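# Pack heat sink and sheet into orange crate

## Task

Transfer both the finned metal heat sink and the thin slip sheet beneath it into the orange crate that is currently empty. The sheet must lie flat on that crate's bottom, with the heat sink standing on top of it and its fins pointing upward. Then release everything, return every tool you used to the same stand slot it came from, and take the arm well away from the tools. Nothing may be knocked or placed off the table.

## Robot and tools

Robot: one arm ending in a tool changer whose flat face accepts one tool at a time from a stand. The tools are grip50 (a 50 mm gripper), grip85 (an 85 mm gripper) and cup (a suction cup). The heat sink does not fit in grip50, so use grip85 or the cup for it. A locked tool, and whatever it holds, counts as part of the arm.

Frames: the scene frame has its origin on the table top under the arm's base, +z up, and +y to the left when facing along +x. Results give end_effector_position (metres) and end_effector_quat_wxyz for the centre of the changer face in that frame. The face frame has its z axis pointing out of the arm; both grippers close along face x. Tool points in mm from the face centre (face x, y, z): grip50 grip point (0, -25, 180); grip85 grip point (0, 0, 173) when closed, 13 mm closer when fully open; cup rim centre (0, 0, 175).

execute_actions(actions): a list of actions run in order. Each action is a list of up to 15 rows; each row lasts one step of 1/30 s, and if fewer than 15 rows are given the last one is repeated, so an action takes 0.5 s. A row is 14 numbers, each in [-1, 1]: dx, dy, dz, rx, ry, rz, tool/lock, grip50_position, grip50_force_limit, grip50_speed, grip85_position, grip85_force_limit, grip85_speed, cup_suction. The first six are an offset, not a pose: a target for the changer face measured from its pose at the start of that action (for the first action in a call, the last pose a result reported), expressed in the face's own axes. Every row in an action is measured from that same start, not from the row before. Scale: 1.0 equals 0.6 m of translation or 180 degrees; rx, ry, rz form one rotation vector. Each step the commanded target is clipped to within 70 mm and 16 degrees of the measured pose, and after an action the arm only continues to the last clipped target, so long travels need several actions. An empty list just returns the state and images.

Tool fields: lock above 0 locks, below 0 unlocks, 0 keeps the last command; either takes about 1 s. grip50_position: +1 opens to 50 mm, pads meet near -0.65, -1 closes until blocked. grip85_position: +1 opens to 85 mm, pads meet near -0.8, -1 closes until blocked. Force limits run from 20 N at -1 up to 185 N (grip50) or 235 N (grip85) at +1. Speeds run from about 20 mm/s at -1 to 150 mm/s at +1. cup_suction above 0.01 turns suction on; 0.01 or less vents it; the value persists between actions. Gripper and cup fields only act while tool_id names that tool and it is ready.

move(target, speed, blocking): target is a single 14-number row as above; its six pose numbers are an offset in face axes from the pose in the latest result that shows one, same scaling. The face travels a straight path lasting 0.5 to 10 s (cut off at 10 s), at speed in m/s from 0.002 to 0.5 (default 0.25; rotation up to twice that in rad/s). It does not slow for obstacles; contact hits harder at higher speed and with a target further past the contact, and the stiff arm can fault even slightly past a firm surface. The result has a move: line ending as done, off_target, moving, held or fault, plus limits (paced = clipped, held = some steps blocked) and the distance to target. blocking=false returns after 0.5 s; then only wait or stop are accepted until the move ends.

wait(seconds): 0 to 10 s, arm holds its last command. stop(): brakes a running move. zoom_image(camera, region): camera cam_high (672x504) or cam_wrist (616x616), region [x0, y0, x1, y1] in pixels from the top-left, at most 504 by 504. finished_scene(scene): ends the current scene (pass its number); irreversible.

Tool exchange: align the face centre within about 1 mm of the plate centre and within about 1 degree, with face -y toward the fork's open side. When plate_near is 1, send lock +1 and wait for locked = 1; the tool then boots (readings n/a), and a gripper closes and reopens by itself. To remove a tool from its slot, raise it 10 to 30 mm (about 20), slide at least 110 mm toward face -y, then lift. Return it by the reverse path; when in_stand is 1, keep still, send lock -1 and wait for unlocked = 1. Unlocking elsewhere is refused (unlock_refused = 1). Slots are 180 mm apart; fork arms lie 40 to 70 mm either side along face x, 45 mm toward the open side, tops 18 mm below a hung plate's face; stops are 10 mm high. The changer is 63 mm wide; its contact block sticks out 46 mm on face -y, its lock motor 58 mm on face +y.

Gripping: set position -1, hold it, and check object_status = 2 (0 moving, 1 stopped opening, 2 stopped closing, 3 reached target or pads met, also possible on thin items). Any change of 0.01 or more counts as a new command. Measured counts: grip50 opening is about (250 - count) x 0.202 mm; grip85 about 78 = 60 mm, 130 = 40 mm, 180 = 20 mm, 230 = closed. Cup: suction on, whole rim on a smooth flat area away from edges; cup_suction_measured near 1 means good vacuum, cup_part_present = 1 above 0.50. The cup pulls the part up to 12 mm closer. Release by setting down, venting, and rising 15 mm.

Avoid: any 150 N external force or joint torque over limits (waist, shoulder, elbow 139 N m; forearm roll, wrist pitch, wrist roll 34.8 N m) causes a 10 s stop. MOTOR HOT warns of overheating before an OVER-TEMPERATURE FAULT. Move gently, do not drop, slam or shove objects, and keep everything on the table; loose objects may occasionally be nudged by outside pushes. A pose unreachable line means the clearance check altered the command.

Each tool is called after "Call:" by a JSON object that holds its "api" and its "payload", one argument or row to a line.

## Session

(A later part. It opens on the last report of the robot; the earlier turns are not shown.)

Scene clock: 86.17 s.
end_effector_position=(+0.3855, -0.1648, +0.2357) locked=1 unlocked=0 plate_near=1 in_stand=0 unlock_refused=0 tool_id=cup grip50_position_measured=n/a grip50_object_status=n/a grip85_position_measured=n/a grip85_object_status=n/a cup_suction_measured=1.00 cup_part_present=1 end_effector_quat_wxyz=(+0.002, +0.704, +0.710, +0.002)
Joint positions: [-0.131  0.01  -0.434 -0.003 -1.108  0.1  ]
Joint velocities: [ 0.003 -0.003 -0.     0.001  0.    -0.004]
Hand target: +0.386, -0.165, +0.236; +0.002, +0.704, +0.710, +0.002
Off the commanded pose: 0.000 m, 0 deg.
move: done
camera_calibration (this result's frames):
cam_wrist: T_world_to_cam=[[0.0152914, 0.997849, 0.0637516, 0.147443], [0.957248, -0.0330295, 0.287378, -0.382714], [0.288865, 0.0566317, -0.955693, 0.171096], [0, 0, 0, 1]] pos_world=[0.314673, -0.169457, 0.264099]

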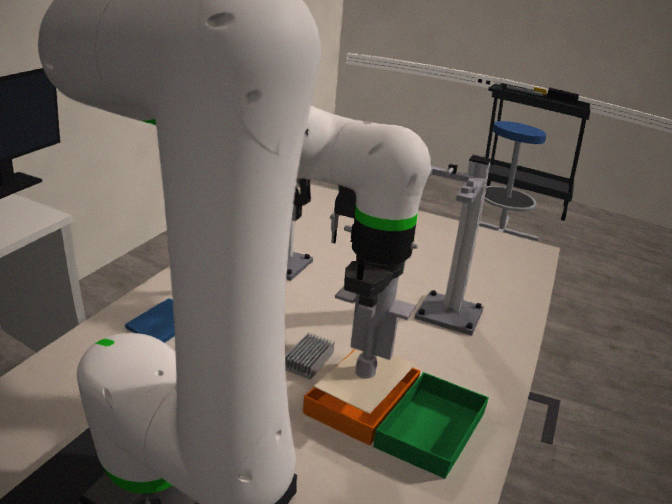

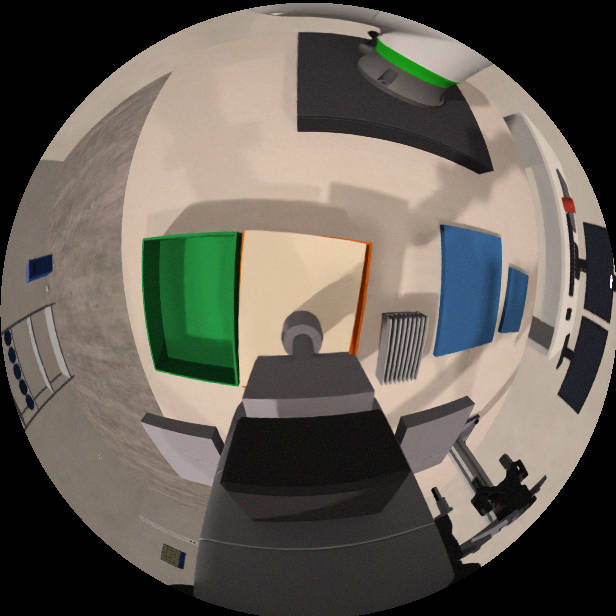

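Call:
{"api": "move", "payload": {
  "target": [0.003,0.017,0.02,0,0,0,0,0,0,0,1,0,0,1],
  "speed": 0.1
}}

Call:
{"api": "move", "payload": {
  "target": [0,0,0.084,0,0,0,0,0,0,0,1,0,0,1],
  "speed": 0.08
}}

Call:
{"api": "execute_actions", "payload": {
  "actions": [
    [[0,0,0,0,0,0,0,0,0,0,1,0,0,0]]
  ]
}}

Call:
{"api": "move", "payload": {
  "target": [0,0,-0.074,0,0,0,0,0,0,0,1,0,0,0],
  "speed": 0.15
}}

Call:
{"api": "move", "payload": {
  "target": [-0.0305,0.234,-0.27,0,0,0,0,0,0,0,1,0,0,0],
  "speed": 0.35
}}

Call:
{"api": "move", "payload": {
  "target": [0,0.22,0,0,0,0,0,0,0,0,1,0,0,0],
  "speed": 0.2
}}

Scene clock: 93.53 s.
end_effector_position=(+0.3957, -0.1630, +0.2238) locked=1 unlocked=0 plate_near=1 in_stand=0 unlock_refused=0 tool_id=cup grip50_position_measured=n/a grip50_object_status=n/a grip85_position_measured=n/a grip85_object_status=n/a cup_suction_measured=1.00 cup_part_present=1 end_effector_quat_wxyz=(+0.002, +0.704, +0.710, +0.002)
Joint positions: [-0.124  0.047 -0.427 -0.003 -1.078  0.093]
Joint velocities: [ 0.002  0.002  0.001 -0.     0.002  0.   ]
Hand target: +0.396, -0.163, +0.224; +0.002, +0.704, +0.710, +0.002
Off the commanded pose: 0.000 m, 0 deg.
move: done
camera_calibration (this result's frames):
cam_wrist: T_world_to_cam=[[0.015328, 0.997848, 0.0637559, 0.146158], [0.957252, -0.0330647, 0.287359, -0.388969], [0.288849, 0.0566258, -0.955699, 0.156715], [0, 0, 0, 1]] pos_world=[0.324834, -0.167579, 0.252228]

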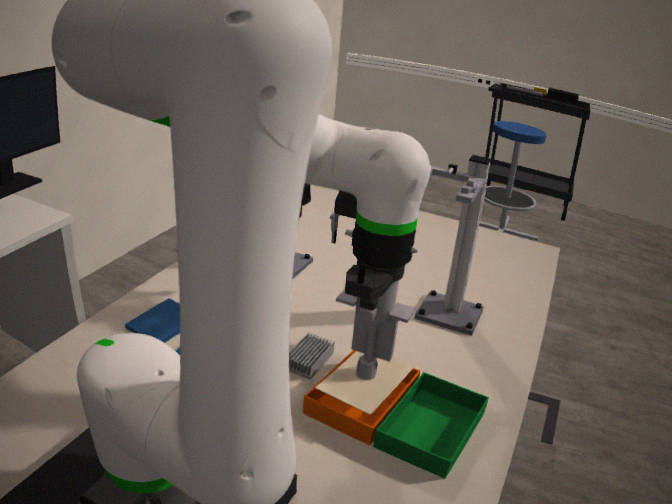

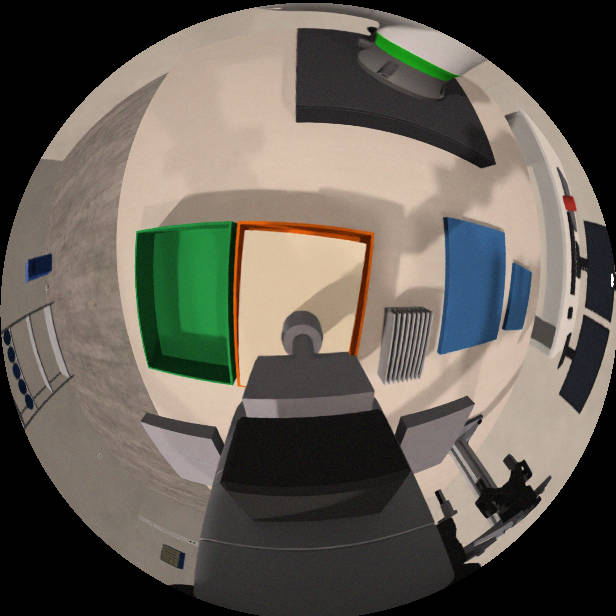

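Scene clock: 94.53 s.
end_effector_position=(+0.3959, -0.1629, +0.1735) locked=1 unlocked=0 plate_near=1 in_stand=0 unlock_refused=0 tool_id=cup grip50_position_measured=n/a grip50_object_status=n/a grip85_position_measured=n/a grip85_object_status=n/a cup_suction_measured=1.00 cup_part_present=1 end_effector_quat_wxyz=(+0.002, +0.705, +0.710, +0.002)
Joint positions: [-0.124  0.119 -0.485 -0.003 -0.949  0.093]
Joint velocities: [ 0.001  0.001 -0.     0.     0.002  0.001]
Hand target: +0.396, -0.163, +0.173; +0.002, +0.705, +0.710, +0.002
Off the commanded pose: 0.000 m, 0 deg.
move: done
camera_calibration (this result's frames):
cam_wrist: T_world_to_cam=[[0.0155953, 0.99784, 0.0638132, 0.149211], [0.957238, -0.0333387, 0.287375, -0.374776], [0.288882, 0.0566027, -0.95569, 0.10855], [0, 0, 0, 1]] pos_world=[0.325065, -0.167528, 0.20192]

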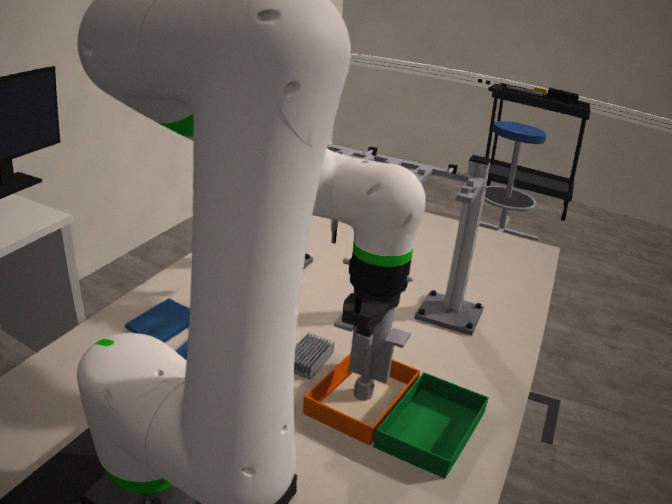

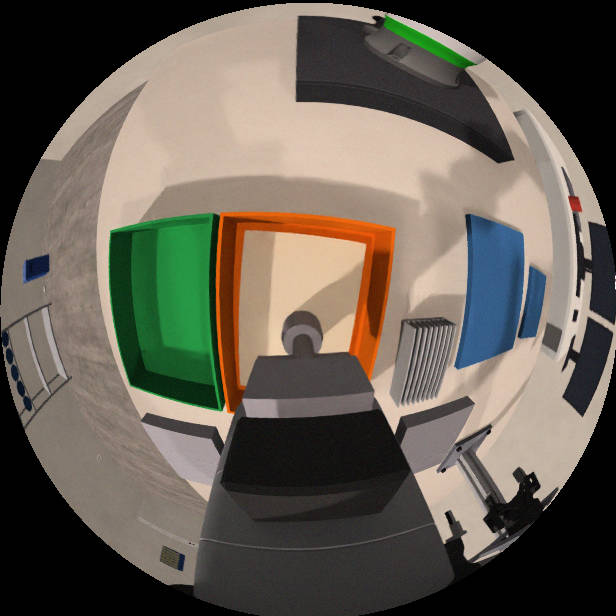

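Scene clock: 95.03 s.
end_effector_position=(+0.3959, -0.1630, +0.1735) locked=1 unlocked=0 plate_near=1 in_stand=0 unlock_refused=0 tool_id=cup grip50_position_measured=n/a grip50_object_status=n/a grip85_position_measured=n/a grip85_object_status=n/a cup_suction_measured=0.00 cup_part_present=0 end_effector_quat_wxyz=(+0.002, +0.705, +0.710, +0.002)
Joint positions: [-0.124  0.119 -0.485 -0.003 -0.949  0.093]
Joint velocities: [ 0.    -0.001  0.    -0.    -0.001 -0.001]
Hand target: +0.396, -0.163, +0.173; +0.002, +0.705, +0.710, +0.002
Off the commanded pose: 0.000 m, 0 deg.
Step readings (end_effector_position):
0: (+0.3959, -0.1629, +0.1735)
1: (+0.3959, -0.1629, +0.1735)
2: (+0.3959, -0.1629, +0.1735)
4: (+0.3959, -0.1629, +0.1735)
8: (+0.3959, -0.1630, +0.1735)
15: end_effector_position above
camera_calibration (this result's frames):
cam_wrist: T_world_to_cam=[[0.015525, 0.997848, 0.0637128, 0.149281], [0.957244, -0.0332417, 0.287366, -0.374766], [0.288866, 0.0565273, -0.955699, 0.108533], [0, 0, 0, 1]] pos_world=[0.325074, -0.167552, 0.201909]

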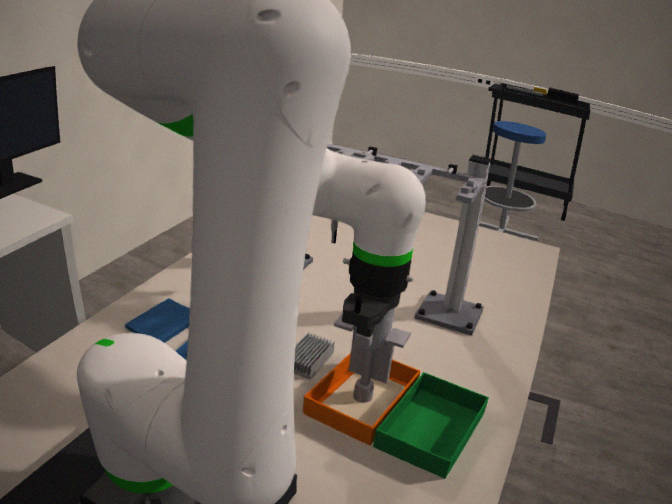

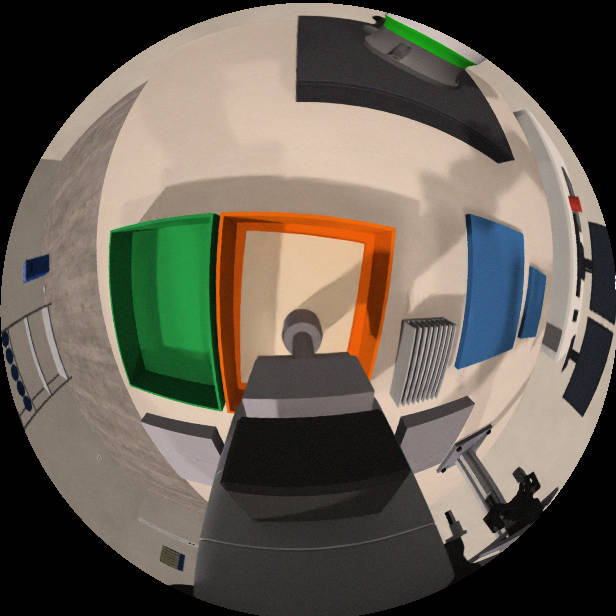

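Scene clock: 95.87 s.
end_effector_position=(+0.3957, -0.1630, +0.2178) locked=1 unlocked=0 plate_near=1 in_stand=0 unlock_refused=0 tool_id=cup grip50_position_measured=n/a grip50_object_status=n/a grip85_position_measured=n/a grip85_object_status=n/a cup_suction_measured=0.00 cup_part_present=0 end_effector_quat_wxyz=(+0.002, +0.705, +0.710, +0.002)
Joint positions: [-0.124  0.054 -0.435 -0.003 -1.063  0.093]
Joint velocities: [ 0.    -0.002  0.002 -0.001 -0.002 -0.   ]
Hand target: +0.396, -0.163, +0.218; +0.002, +0.705, +0.710, +0.002
Off the commanded pose: 0.000 m, 0 deg.
move: done
camera_calibration (this result's frames):
cam_wrist: T_world_to_cam=[[0.0153712, 0.997849, 0.0637279, 0.146545], [0.957254, -0.0330975, 0.287349, -0.387259], [0.288841, 0.0565869, -0.955703, 0.150952], [0, 0, 0, 1]] pos_world=[0.324851, -0.167589, 0.246205]

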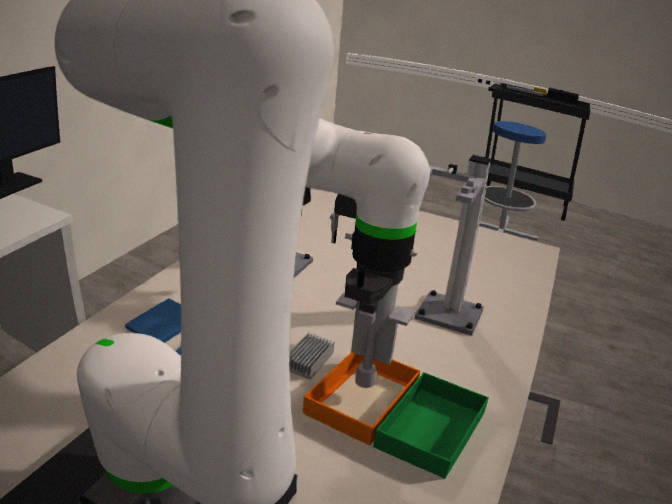

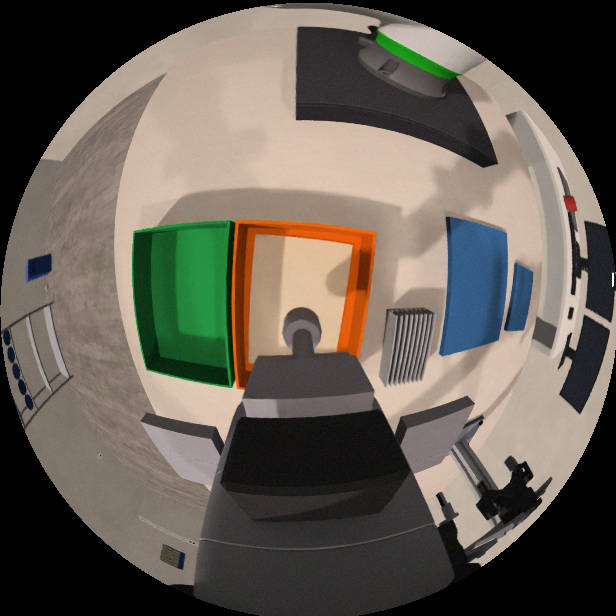

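Scene clock: 97.10 s.
end_effector_position=(+0.5354, -0.1801, +0.3804) locked=1 unlocked=0 plate_near=1 in_stand=0 unlock_refused=0 tool_id=cup grip50_position_measured=n/a grip50_object_status=n/a grip85_position_measured=n/a grip85_object_status=n/a cup_suction_measured=0.00 cup_part_present=0 end_effector_quat_wxyz=(+0.002, +0.704, +0.710, +0.002)
Joint positions: [-0.135  0.277  0.224 -0.003 -1.499  0.102]
Joint velocities: [-0.001  0.004  0.007 -0.001 -0.005  0.001]
Hand target: +0.536, -0.180, +0.380; +0.002, +0.704, +0.710, +0.002
Off the commanded pose: 0.000 m, 0 deg.
move: done
camera_calibration (this result's frames):
cam_wrist: T_world_to_cam=[[0.0149481, 0.997856, 0.0637131, 0.151357], [0.9572, -0.0327007, 0.287575, -0.568282], [0.289042, 0.0566875, -0.955637, 0.2669], [0, 0, 0, 1]] pos_world=[0.464552, -0.184746, 0.408839]

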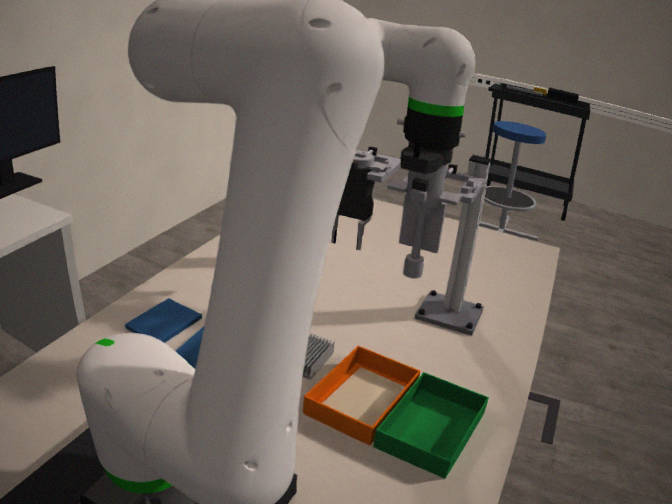

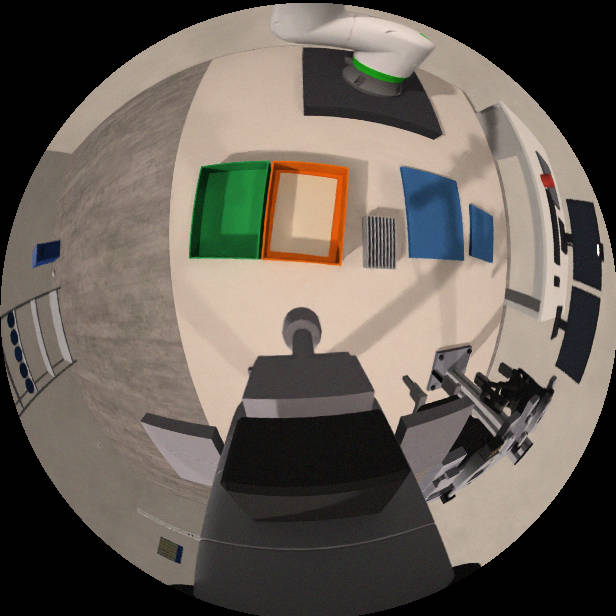

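Scene clock: 98.33 s.
end_effector_position=(+0.6674, -0.1790, +0.3811) locked=1 unlocked=0 plate_near=1 in_stand=0 unlock_refused=0 tool_id=cup grip50_position_measured=n/a grip50_object_status=n/a grip85_position_measured=n/a grip85_object_status=n/a cup_suction_measured=0.00 cup_part_present=0 end_effector_quat_wxyz=(+0.002, +0.704, +0.710, +0.002)
Joint positions: [-0.115  0.632  0.734 -0.002 -1.653  0.081]
Joint velocities: [-0.001  0.005  0.007 -0.001 -0.005  0.005]
Hand target: +0.667, -0.179, +0.381; +0.002, +0.704, +0.710, +0.002
Off the commanded pose: 0.000 m, 0 deg.
move: done
camera_calibration (this result's frames):
cam_wrist: T_world_to_cam=[[0.0152208, 0.997856, 0.0636562, 0.148094], [0.957146, -0.0329546, 0.287724, -0.69482], [0.289205, 0.0565489, -0.955595, 0.229229], [0, 0, 0, 1]] pos_world=[0.596496, -0.183636, 0.409539]

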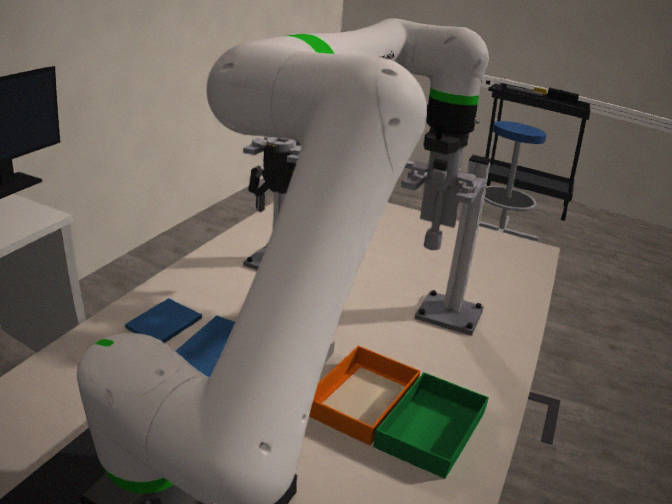

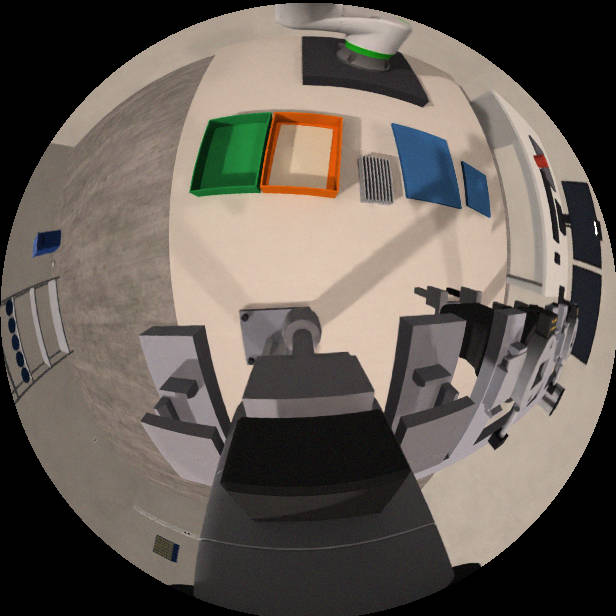

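Call:
{"api": "execute_actions", "payload": {
  "actions": []
}}

Call:
{"api": "move", "payload": {
  "target": [0,0,0.0325,0,0,0,0,0,0,0,0,0,0,0],
  "speed": 0.04
}}

Call:
{"api": "execute_actions", "payload": {
  "actions": [
    [[0,0,0,0,0,0,-1,0,0,0,0,0,0,0]],
    [[0,0,0,0,0,0,-1,0,0,0,0,0,0,0]]
  ]
}}

Scene clock: 113.70 s.
end_effector_position=(+0.6674, -0.1790, +0.3811) locked=1 unlocked=0 plate_near=1 in_stand=0 unlock_refused=0 tool_id=cup grip50_position_measured=n/a grip50_object_status=n/a grip85_position_measured=n/a grip85_object_status=n/a cup_suction_measured=0.00 cup_part_present=0 end_effector_quat_wxyz=(+0.002, +0.704, +0.710, +0.002)
Joint positions: [-0.115  0.633  0.735 -0.003 -1.653  0.082]
Joint velocities: [ 0.    -0.001  0.001  0.    -0.    -0.   ]
Hand target: +0.667, -0.179, +0.381; +0.002, +0.704, +0.710, +0.002
Off the commanded pose: 0.000 m, 0 deg.
camera_calibration (this result's frames):
cam_wrist: T_world_to_cam=[[0.0147988, 0.997858, 0.0637173, 0.148361], [0.957209, -0.0325579, 0.287561, -0.694791], [0.28902, 0.0567351, -0.95564, 0.229378], [0, 0, 0, 1]] pos_world=[0.59657, -0.183678, 0.409545]

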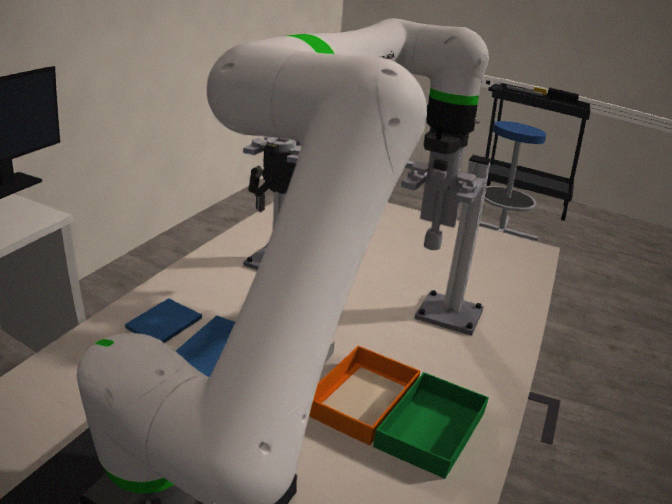

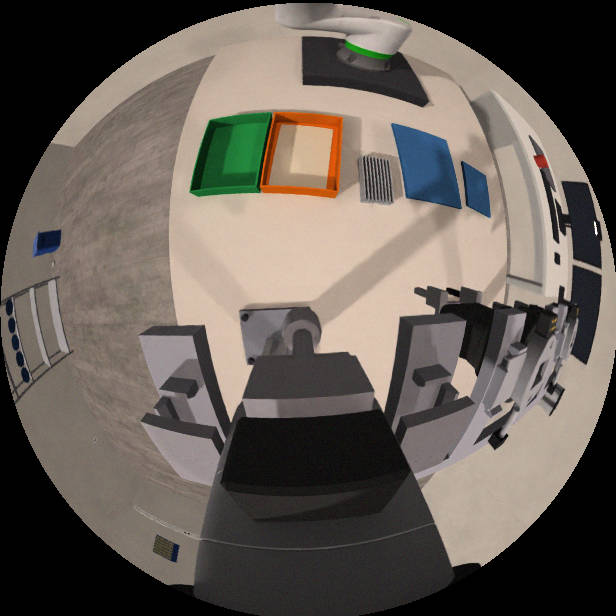

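Scene clock: 114.50 s.
end_effector_position=(+0.6675, -0.1790, +0.3617) locked=1 unlocked=0 plate_near=1 in_stand=1 unlock_refused=0 tool_id=cup grip50_position_measured=n/a grip50_object_status=n/a grip85_position_measured=n/a grip85_object_status=n/a cup_suction_measured=0.00 cup_part_present=0 end_effector_quat_wxyz=(+0.002, +0.704, +0.710, +0.002)
Joint positions: [-0.115  0.629  0.684 -0.003 -1.606  0.082]
Joint velocities: [-0.001 -0.001 -0.004 -0.     0.003  0.   ]
Hand target: +0.668, -0.179, +0.362; +0.002, +0.704, +0.710, +0.002
Off the commanded pose: 0.000 m, 0 deg.
move: done
camera_calibration (this result's frames):
cam_wrist: T_world_to_cam=[[0.0148768, 0.997852, 0.063797, 0.149531], [0.957205, -0.0326559, 0.287561, -0.689313], [0.289027, 0.0567888, -0.955635, 0.210817], [0, 0, 0, 1]] pos_world=[0.596658, -0.183692, 0.390145]

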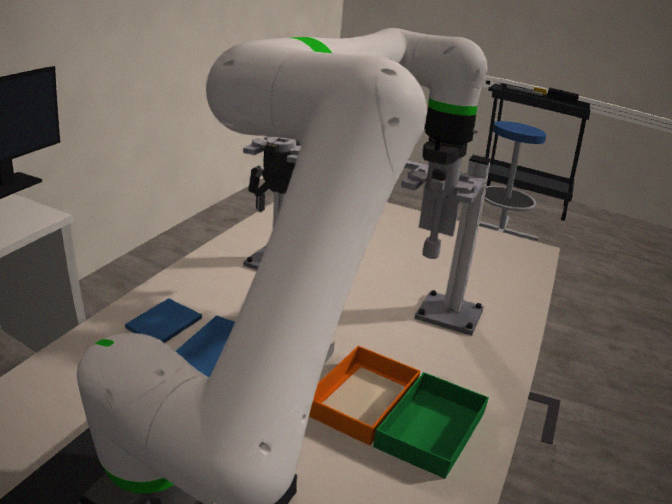

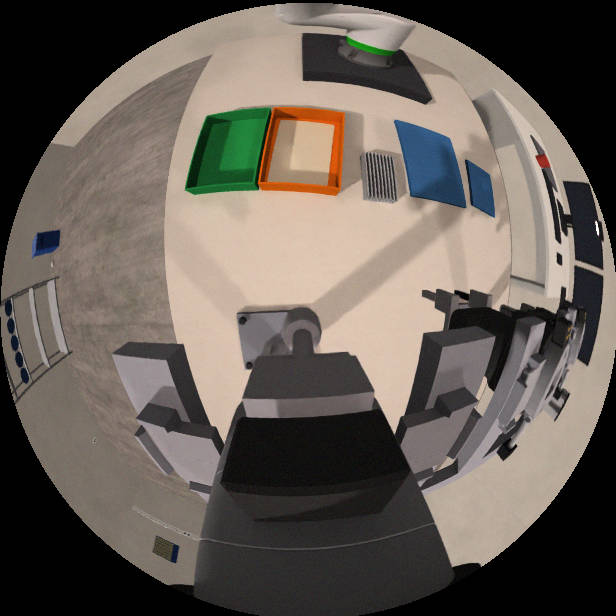

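Scene clock: 115.50 s.
end_effector_position=(+0.6675, -0.1790, +0.3617) locked=0 unlocked=1 plate_near=1 in_stand=1 unlock_refused=0 tool_id=none grip50_position_measured=n/a grip50_object_status=n/a grip85_position_measured=n/a grip85_object_status=n/a cup_suction_measured=n/a cup_part_present=n/a end_effector_quat_wxyz=(+0.002, +0.704, +0.710, +0.002)
Joint positions: [-0.115  0.629  0.683 -0.003 -1.606  0.082]
Joint velocities: [ 0.001 -0.001 -0.     0.    -0.001  0.001]
Hand target: +0.668, -0.179, +0.362; +0.002, +0.704, +0.710, +0.002
Off the commanded pose: 0.000 m, 0 deg.
Step readings (end_effector_position; steps 1 to 15: 1st action; 16 to 30: 2nd action):
0: (+0.6675, -0.1790, +0.3617)
1: (+0.6675, -0.1790, +0.3617)
2: (+0.6675, -0.1790, +0.3616)
4: (+0.6675, -0.1790, +0.3616)
8: (+0.6675, -0.1790, +0.3617)
15: (+0.6675, -0.1790, +0.3617)
16: (+0.6675, -0.1790, +0.3617)
17: (+0.6675, -0.1790, +0.3617)
19: (+0.6675, -0.1790, +0.3617)
23: (+0.6675, -0.1790, +0.3617)
30: end_effector_position above
camera_calibration (this result's frames):
cam_wrist: T_world_to_cam=[[0.0148831, 0.997852, 0.0638026, 0.149528], [0.957233, -0.0326579, 0.287468, -0.689256], [0.288934, 0.0567955, -0.955663, 0.210836], [0, 0, 0, 1]] pos_world=[0.596636, -0.183691, 0.390087]

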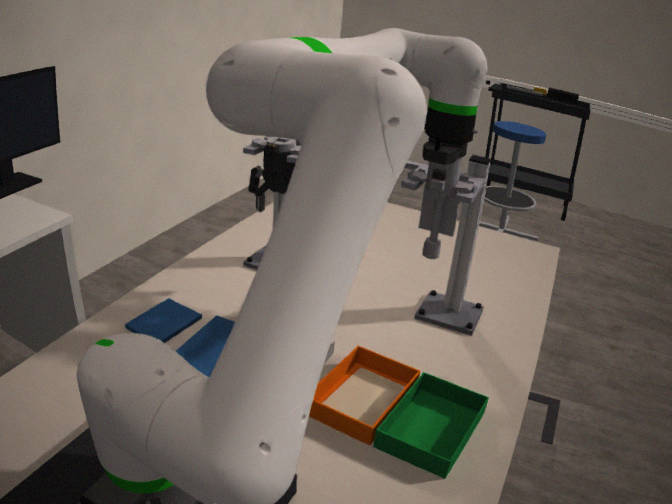

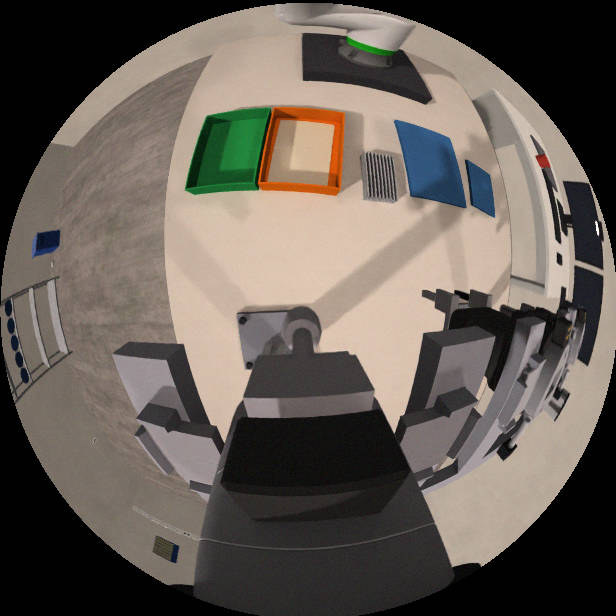

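Call:
{"api": "move", "payload": {
  "target": [0,0,-0.044,0,0,0,0,0,0,0,1,0,0,0],
  "speed": 0.08
}}

Call:
{"api": "move", "payload": {
  "target": [0.6005,0.0015,0,0,0,-0.003,0,0,0,0,1,0,0,0]
}}

Scene clock: 118.63 s.
end_effector_position=(+0.6674, -0.1790, +0.3880) locked=0 unlocked=1 plate_near=0 in_stand=0 unlock_refused=0 tool_id=none grip50_position_measured=n/a grip50_object_status=n/a grip85_position_measured=n/a grip85_object_status=n/a cup_suction_measured=n/a cup_part_present=n/a end_effector_quat_wxyz=(+0.002, +0.704, +0.710, +0.002)
Joint positions: [-0.115  0.635  0.754 -0.002 -1.671  0.082]
Joint velocities: [ 0.001  0.002  0.003 -0.    -0.002 -0.   ]
Hand target: +0.667, -0.179, +0.388; +0.002, +0.704, +0.710, +0.002
Off the commanded pose: 0.000 m, 0 deg.
move: done
camera_calibration (this result's frames):
cam_wrist: T_world_to_cam=[[0.0147297, 0.997863, 0.0636592, 0.147999], [0.957237, -0.0324697, 0.287476, -0.696676], [0.288928, 0.0567026, -0.95567, 0.236018], [0, 0, 0, 1]] pos_world=[0.596512, -0.183687, 0.416412]

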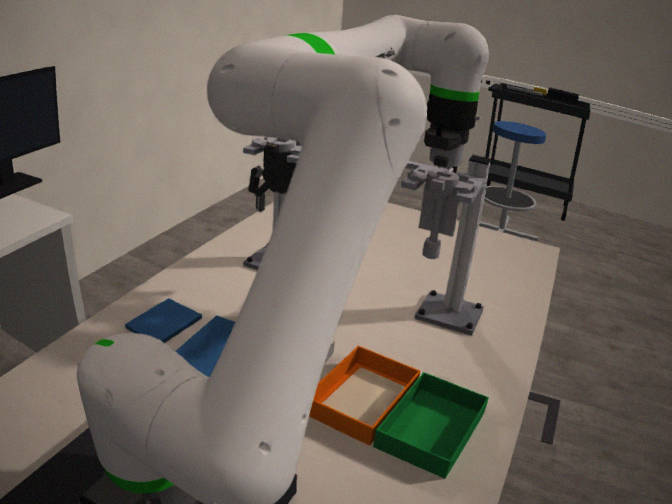

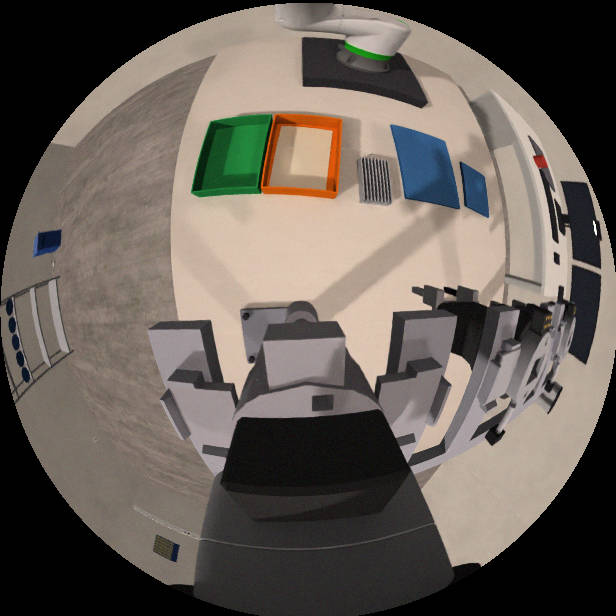

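Scene clock: 120.60 s.
end_effector_position=(+0.6652, +0.1812, +0.3879) locked=0 unlocked=1 plate_near=0 in_stand=0 unlock_refused=0 tool_id=none grip50_position_measured=n/a grip50_object_status=n/a grip85_position_measured=n/a grip85_object_status=n/a cup_suction_measured=n/a cup_part_present=n/a end_effector_quat_wxyz=(+0.002, +0.701, +0.713, +0.002)
Joint positions: [ 0.421  0.629  0.742  0.007 -1.667 -0.443]
Joint velocities: [ 0.002  0.001  0.003  0.    -0.002 -0.002]
Hand target: +0.665, +0.181, +0.388; +0.002, +0.701, +0.713, +0.002
Off the commanded pose: 0.000 m, 0 deg.
move: done
camera_calibration (this result's frames):
cam_wrist: T_world_to_cam=[[0.00537505, 0.997958, 0.0636432, -0.205222], [0.957633, -0.0234631, 0.287036, -0.684589], [0.287943, 0.059404, -0.955803, 0.216399], [0, 0, 0, 1]] pos_world=[0.594377, 0.175885, 0.416397]

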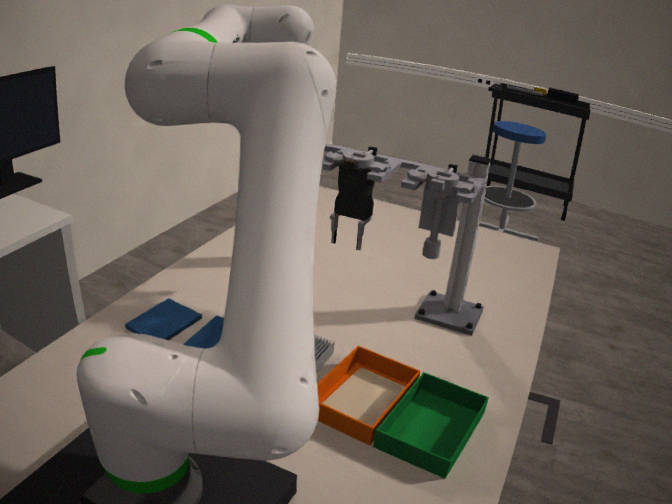

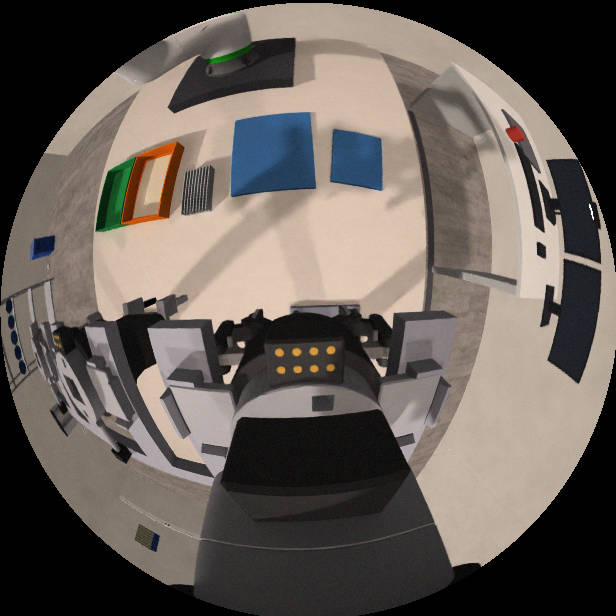

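Call:
{"api": "move", "payload": {
  "target": [0,0,0.0439,0,0,0,0,0,0,0,1,0,0,0],
  "speed": 0.04
}}

Call:
{"api": "execute_actions", "payload": {
  "actions": [
    [[0,0,0,0,0,0,1,0,0,0,1,0,0,0]],
    [[0,0,0,0,0,0,1,0,0,0,1,0,0,0]]
  ]
}}

Scene clock: 124.13 s.
end_effector_position=(+0.6653, +0.1812, +0.3617) locked=0 unlocked=1 plate_near=1 in_stand=1 unlock_refused=0 tool_id=none grip50_position_measured=n/a grip50_object_status=n/a grip85_position_measured=n/a grip85_object_status=n/a cup_suction_measured=n/a cup_part_present=n/a end_effector_quat_wxyz=(+0.002, +0.701, +0.713, +0.002)
Joint positions: [ 0.42   0.624  0.673  0.007 -1.602 -0.443]
Joint velocities: [-0.001  0.    -0.003  0.     0.004  0.   ]
Hand target: +0.665, +0.181, +0.362; +0.002, +0.701, +0.713, +0.002
Off the commanded pose: 0.000 m, 0 deg.
move: done
camera_calibration (this result's frames):
cam_wrist: T_world_to_cam=[[0.00544114, 0.997951, 0.0637476, -0.203639], [0.95763, -0.0235567, 0.287036, -0.677167], [0.287949, 0.0594848, -0.955796, 0.191272], [0, 0, 0, 1]] pos_world=[0.594507, 0.175892, 0.39017]

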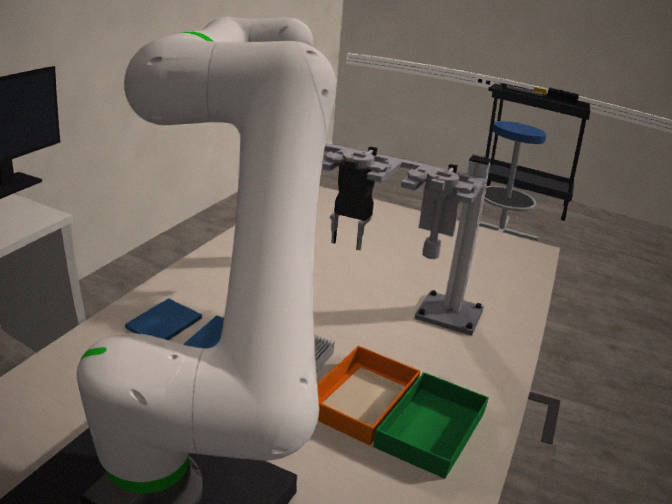

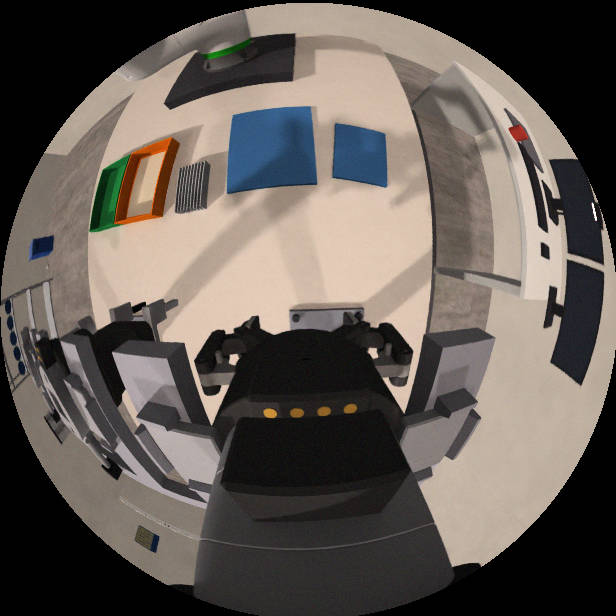

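Scene clock: 125.13 s.
end_effector_position=(+0.6653, +0.1812, +0.3617) locked=1 unlocked=0 plate_near=1 in_stand=1 unlock_refused=0 tool_id=grip85 grip50_position_measured=n/a grip50_object_status=n/a grip85_position_measured=n/a grip85_object_status=n/a cup_suction_measured=n/a cup_part_present=n/a end_effector_quat_wxyz=(+0.002, +0.701, +0.713, +0.002)
Joint positions: [ 0.42   0.624  0.673  0.007 -1.602 -0.443]
Joint velocities: [-0.001 -0.001 -0.001 -0.     0.001 -0.001]
Hand target: +0.665, +0.181, +0.362; +0.002, +0.701, +0.713, +0.002
Off the commanded pose: 0.000 m, 0 deg.
Step readings (end_effector_position; steps 1 to 15: 1st action; 16 to 30: 2nd action):
0: (+0.6653, +0.1812, +0.3617)
1: (+0.6653, +0.1812, +0.3617)
2: (+0.6653, +0.1812, +0.3617)
4: (+0.6653, +0.1812, +0.3617)
8: (+0.6653, +0.1812, +0.3617)
15: (+0.6653, +0.1812, +0.3617)
16: (+0.6653, +0.1812, +0.3617)
17: (+0.6653, +0.1812, +0.3617)
19: (+0.6653, +0.1812, +0.3617)
23: (+0.6653, +0.1812, +0.3617)
30: end_effector_position above
camera_calibration (this result's frames):
cam_wrist: T_world_to_cam=[[0.00561162, 0.99795, 0.0637541, -0.203717], [0.957622, -0.023723, 0.287048, -0.677142], [0.287972, 0.0594416, -0.955792, 0.191239], [0, 0, 0, 1]] pos_world=[0.594518, 0.175868, 0.390145]

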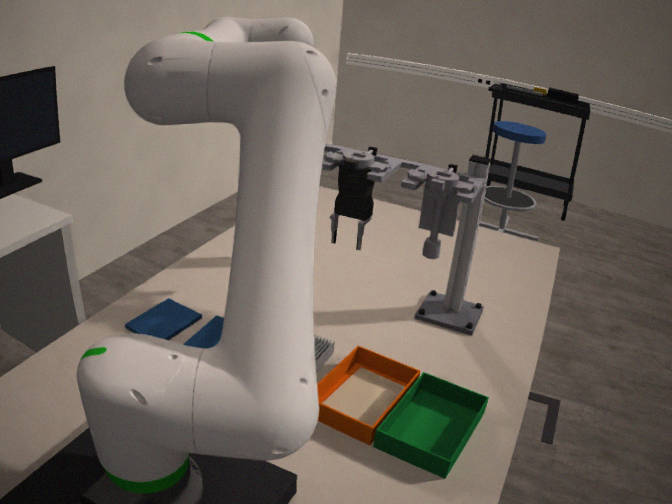

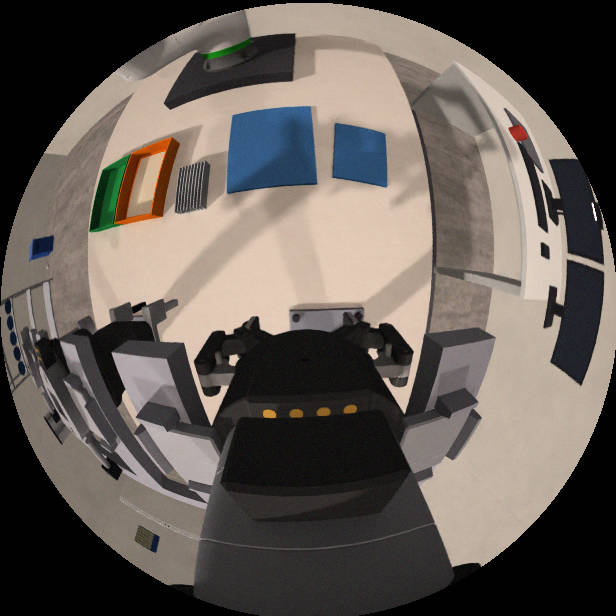

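Call:
{"api": "move", "payload": {
  "target": [0,0,-0.033,0,0,0,0,0,0,0,1,0,0,0],
  "speed": 0.08
}}

Call:
{"api": "move", "payload": {
  "target": [0,-0.22,0,0,0,0,0,0,0,0,1,0,0,0]
}}

Call:
{"api": "move", "payload": {
  "target": [-0.3375,-0.164,0.225,0,0,0,0,0,0,0,0.75,-0.5,0,0]
}}

Scene clock: 130.13 s.
end_effector_position=(+0.6652, +0.1812, +0.3814) locked=1 unlocked=0 plate_near=1 in_stand=0 unlock_refused=0 tool_id=grip85 grip50_position_measured=n/a grip50_object_status=n/a grip85_position_measured=3 grip85_object_status=3 cup_suction_measured=n/a cup_part_present=n/a end_effector_quat_wxyz=(+0.002, +0.701, +0.713, +0.002)
Joint positions: [ 0.42   0.627  0.724  0.007 -1.65  -0.443]
Joint velocities: [ 0.     0.001  0.002  0.    -0.003 -0.002]
Hand target: +0.665, +0.181, +0.381; +0.002, +0.701, +0.713, +0.002
Off the commanded pose: 0.000 m, 0 deg.
move: done
camera_calibration (this result's frames):
cam_wrist: T_world_to_cam=[[0.00543954, 0.997955, 0.0636879, -0.204852], [0.957617, -0.0235407, 0.28708, -0.682739], [0.287992, 0.0594271, -0.955787, 0.210086], [0, 0, 0, 1]] pos_world=[0.594414, 0.175876, 0.409845]

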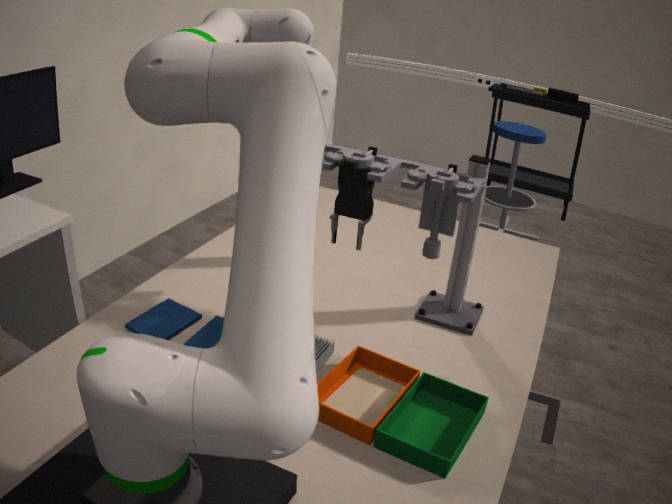

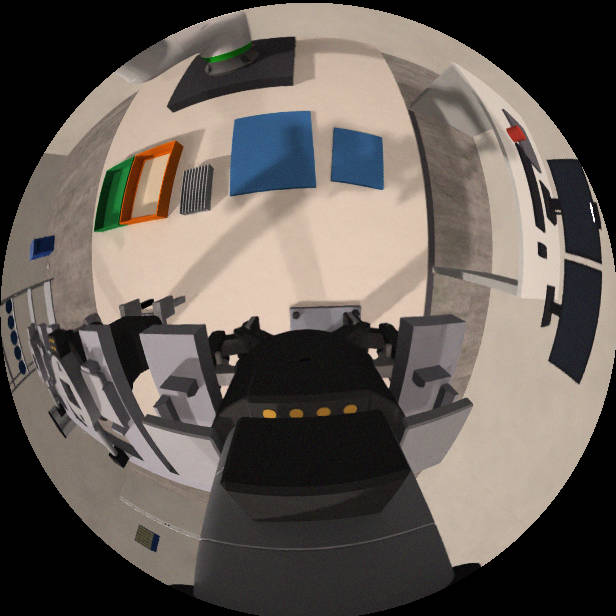

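Scene clock: 131.20 s.
end_effector_position=(+0.5333, +0.1788, +0.3806) locked=1 unlocked=0 plate_near=1 in_stand=0 unlock_refused=0 tool_id=grip85 grip50_position_measured=n/a grip50_object_status=n/a grip85_position_measured=3 grip85_object_status=3 cup_suction_measured=n/a cup_part_present=n/a end_effector_quat_wxyz=(+0.002, +0.701, +0.713, +0.002)
Joint positions: [ 0.524  0.27   0.214  0.009 -1.498 -0.548]
Joint velocities: [-0.001 -0.005 -0.004  0.001  0.002 -0.001]
Hand target: +0.533, +0.179, +0.381; +0.002, +0.701, +0.713, +0.002
Off the commanded pose: 0.000 m, 0 deg.
move: done
camera_calibration (this result's frames):
cam_wrist: T_world_to_cam=[[0.00559944, 0.997956, 0.0636612, -0.201818], [0.957701, -0.0236685, 0.286792, -0.556154], [0.287712, 0.0593625, -0.955875, 0.247696], [0, 0, 0, 1]] pos_world=[0.462493, 0.173538, 0.409115]

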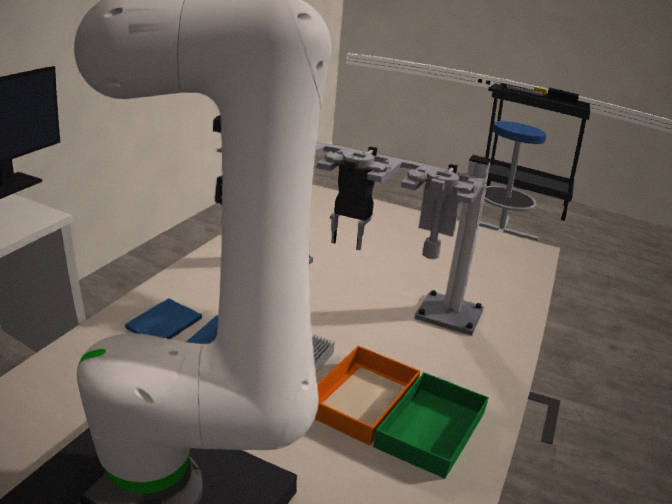

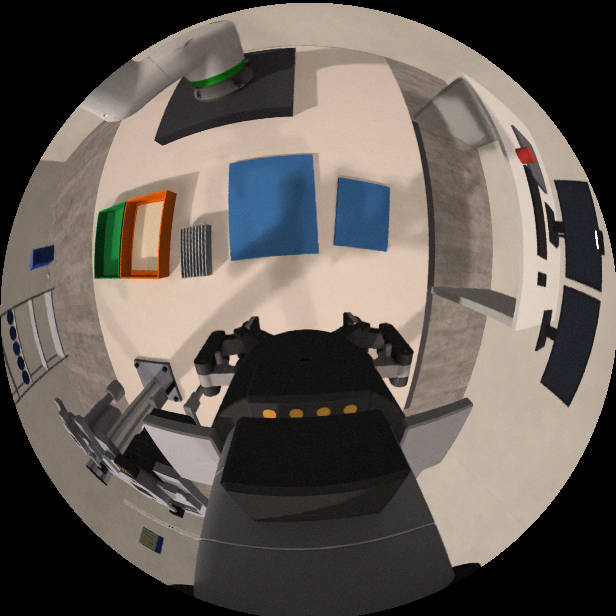

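Scene clock: 132.77 s.
end_effector_position=(+0.4392, -0.0253, +0.2453) locked=1 unlocked=0 plate_near=1 in_stand=0 unlock_refused=0 tool_id=grip85 grip50_position_measured=n/a grip50_object_status=n/a grip85_position_measured=35 grip85_object_status=3 cup_suction_measured=n/a cup_part_present=n/a end_effector_quat_wxyz=(+0.002, +0.701, +0.713, +0.002)
Joint positions: [ 0.205  0.049 -0.369  0.004 -1.134 -0.23 ]
Joint velocities: [-0.004 -0.    -0.001 -0.     0.002  0.004]
Hand target: +0.439, -0.025, +0.245; +0.002, +0.701, +0.713, +0.002
Off the commanded pose: 0.000 m, 0 deg.
move: done
camera_calibration (this result's frames):
cam_wrist: T_world_to_cam=[[0.0059236, 0.997958, 0.0635968, 0.0109602], [0.957566, -0.0239872, 0.287215, -0.432119], [0.288154, 0.0591968, -0.955753, 0.157283], [0, 0, 0, 1]] pos_world=[0.368396, -0.0306138, 0.273738]

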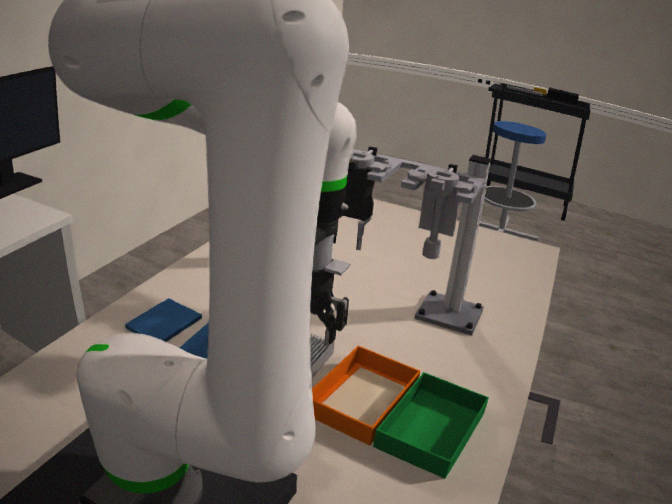

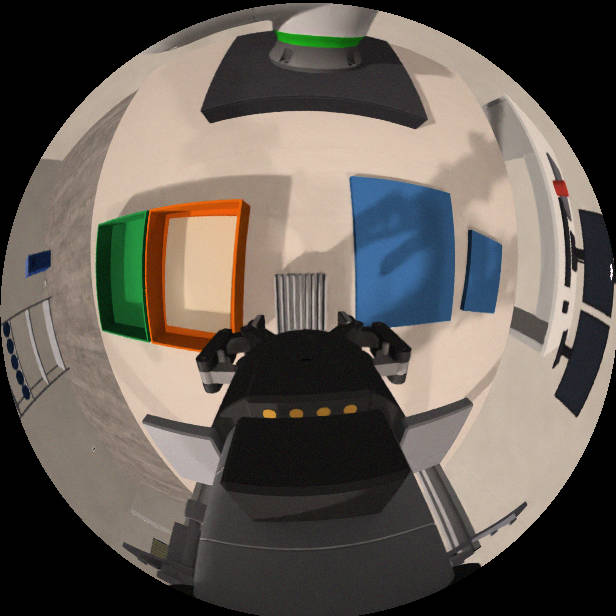

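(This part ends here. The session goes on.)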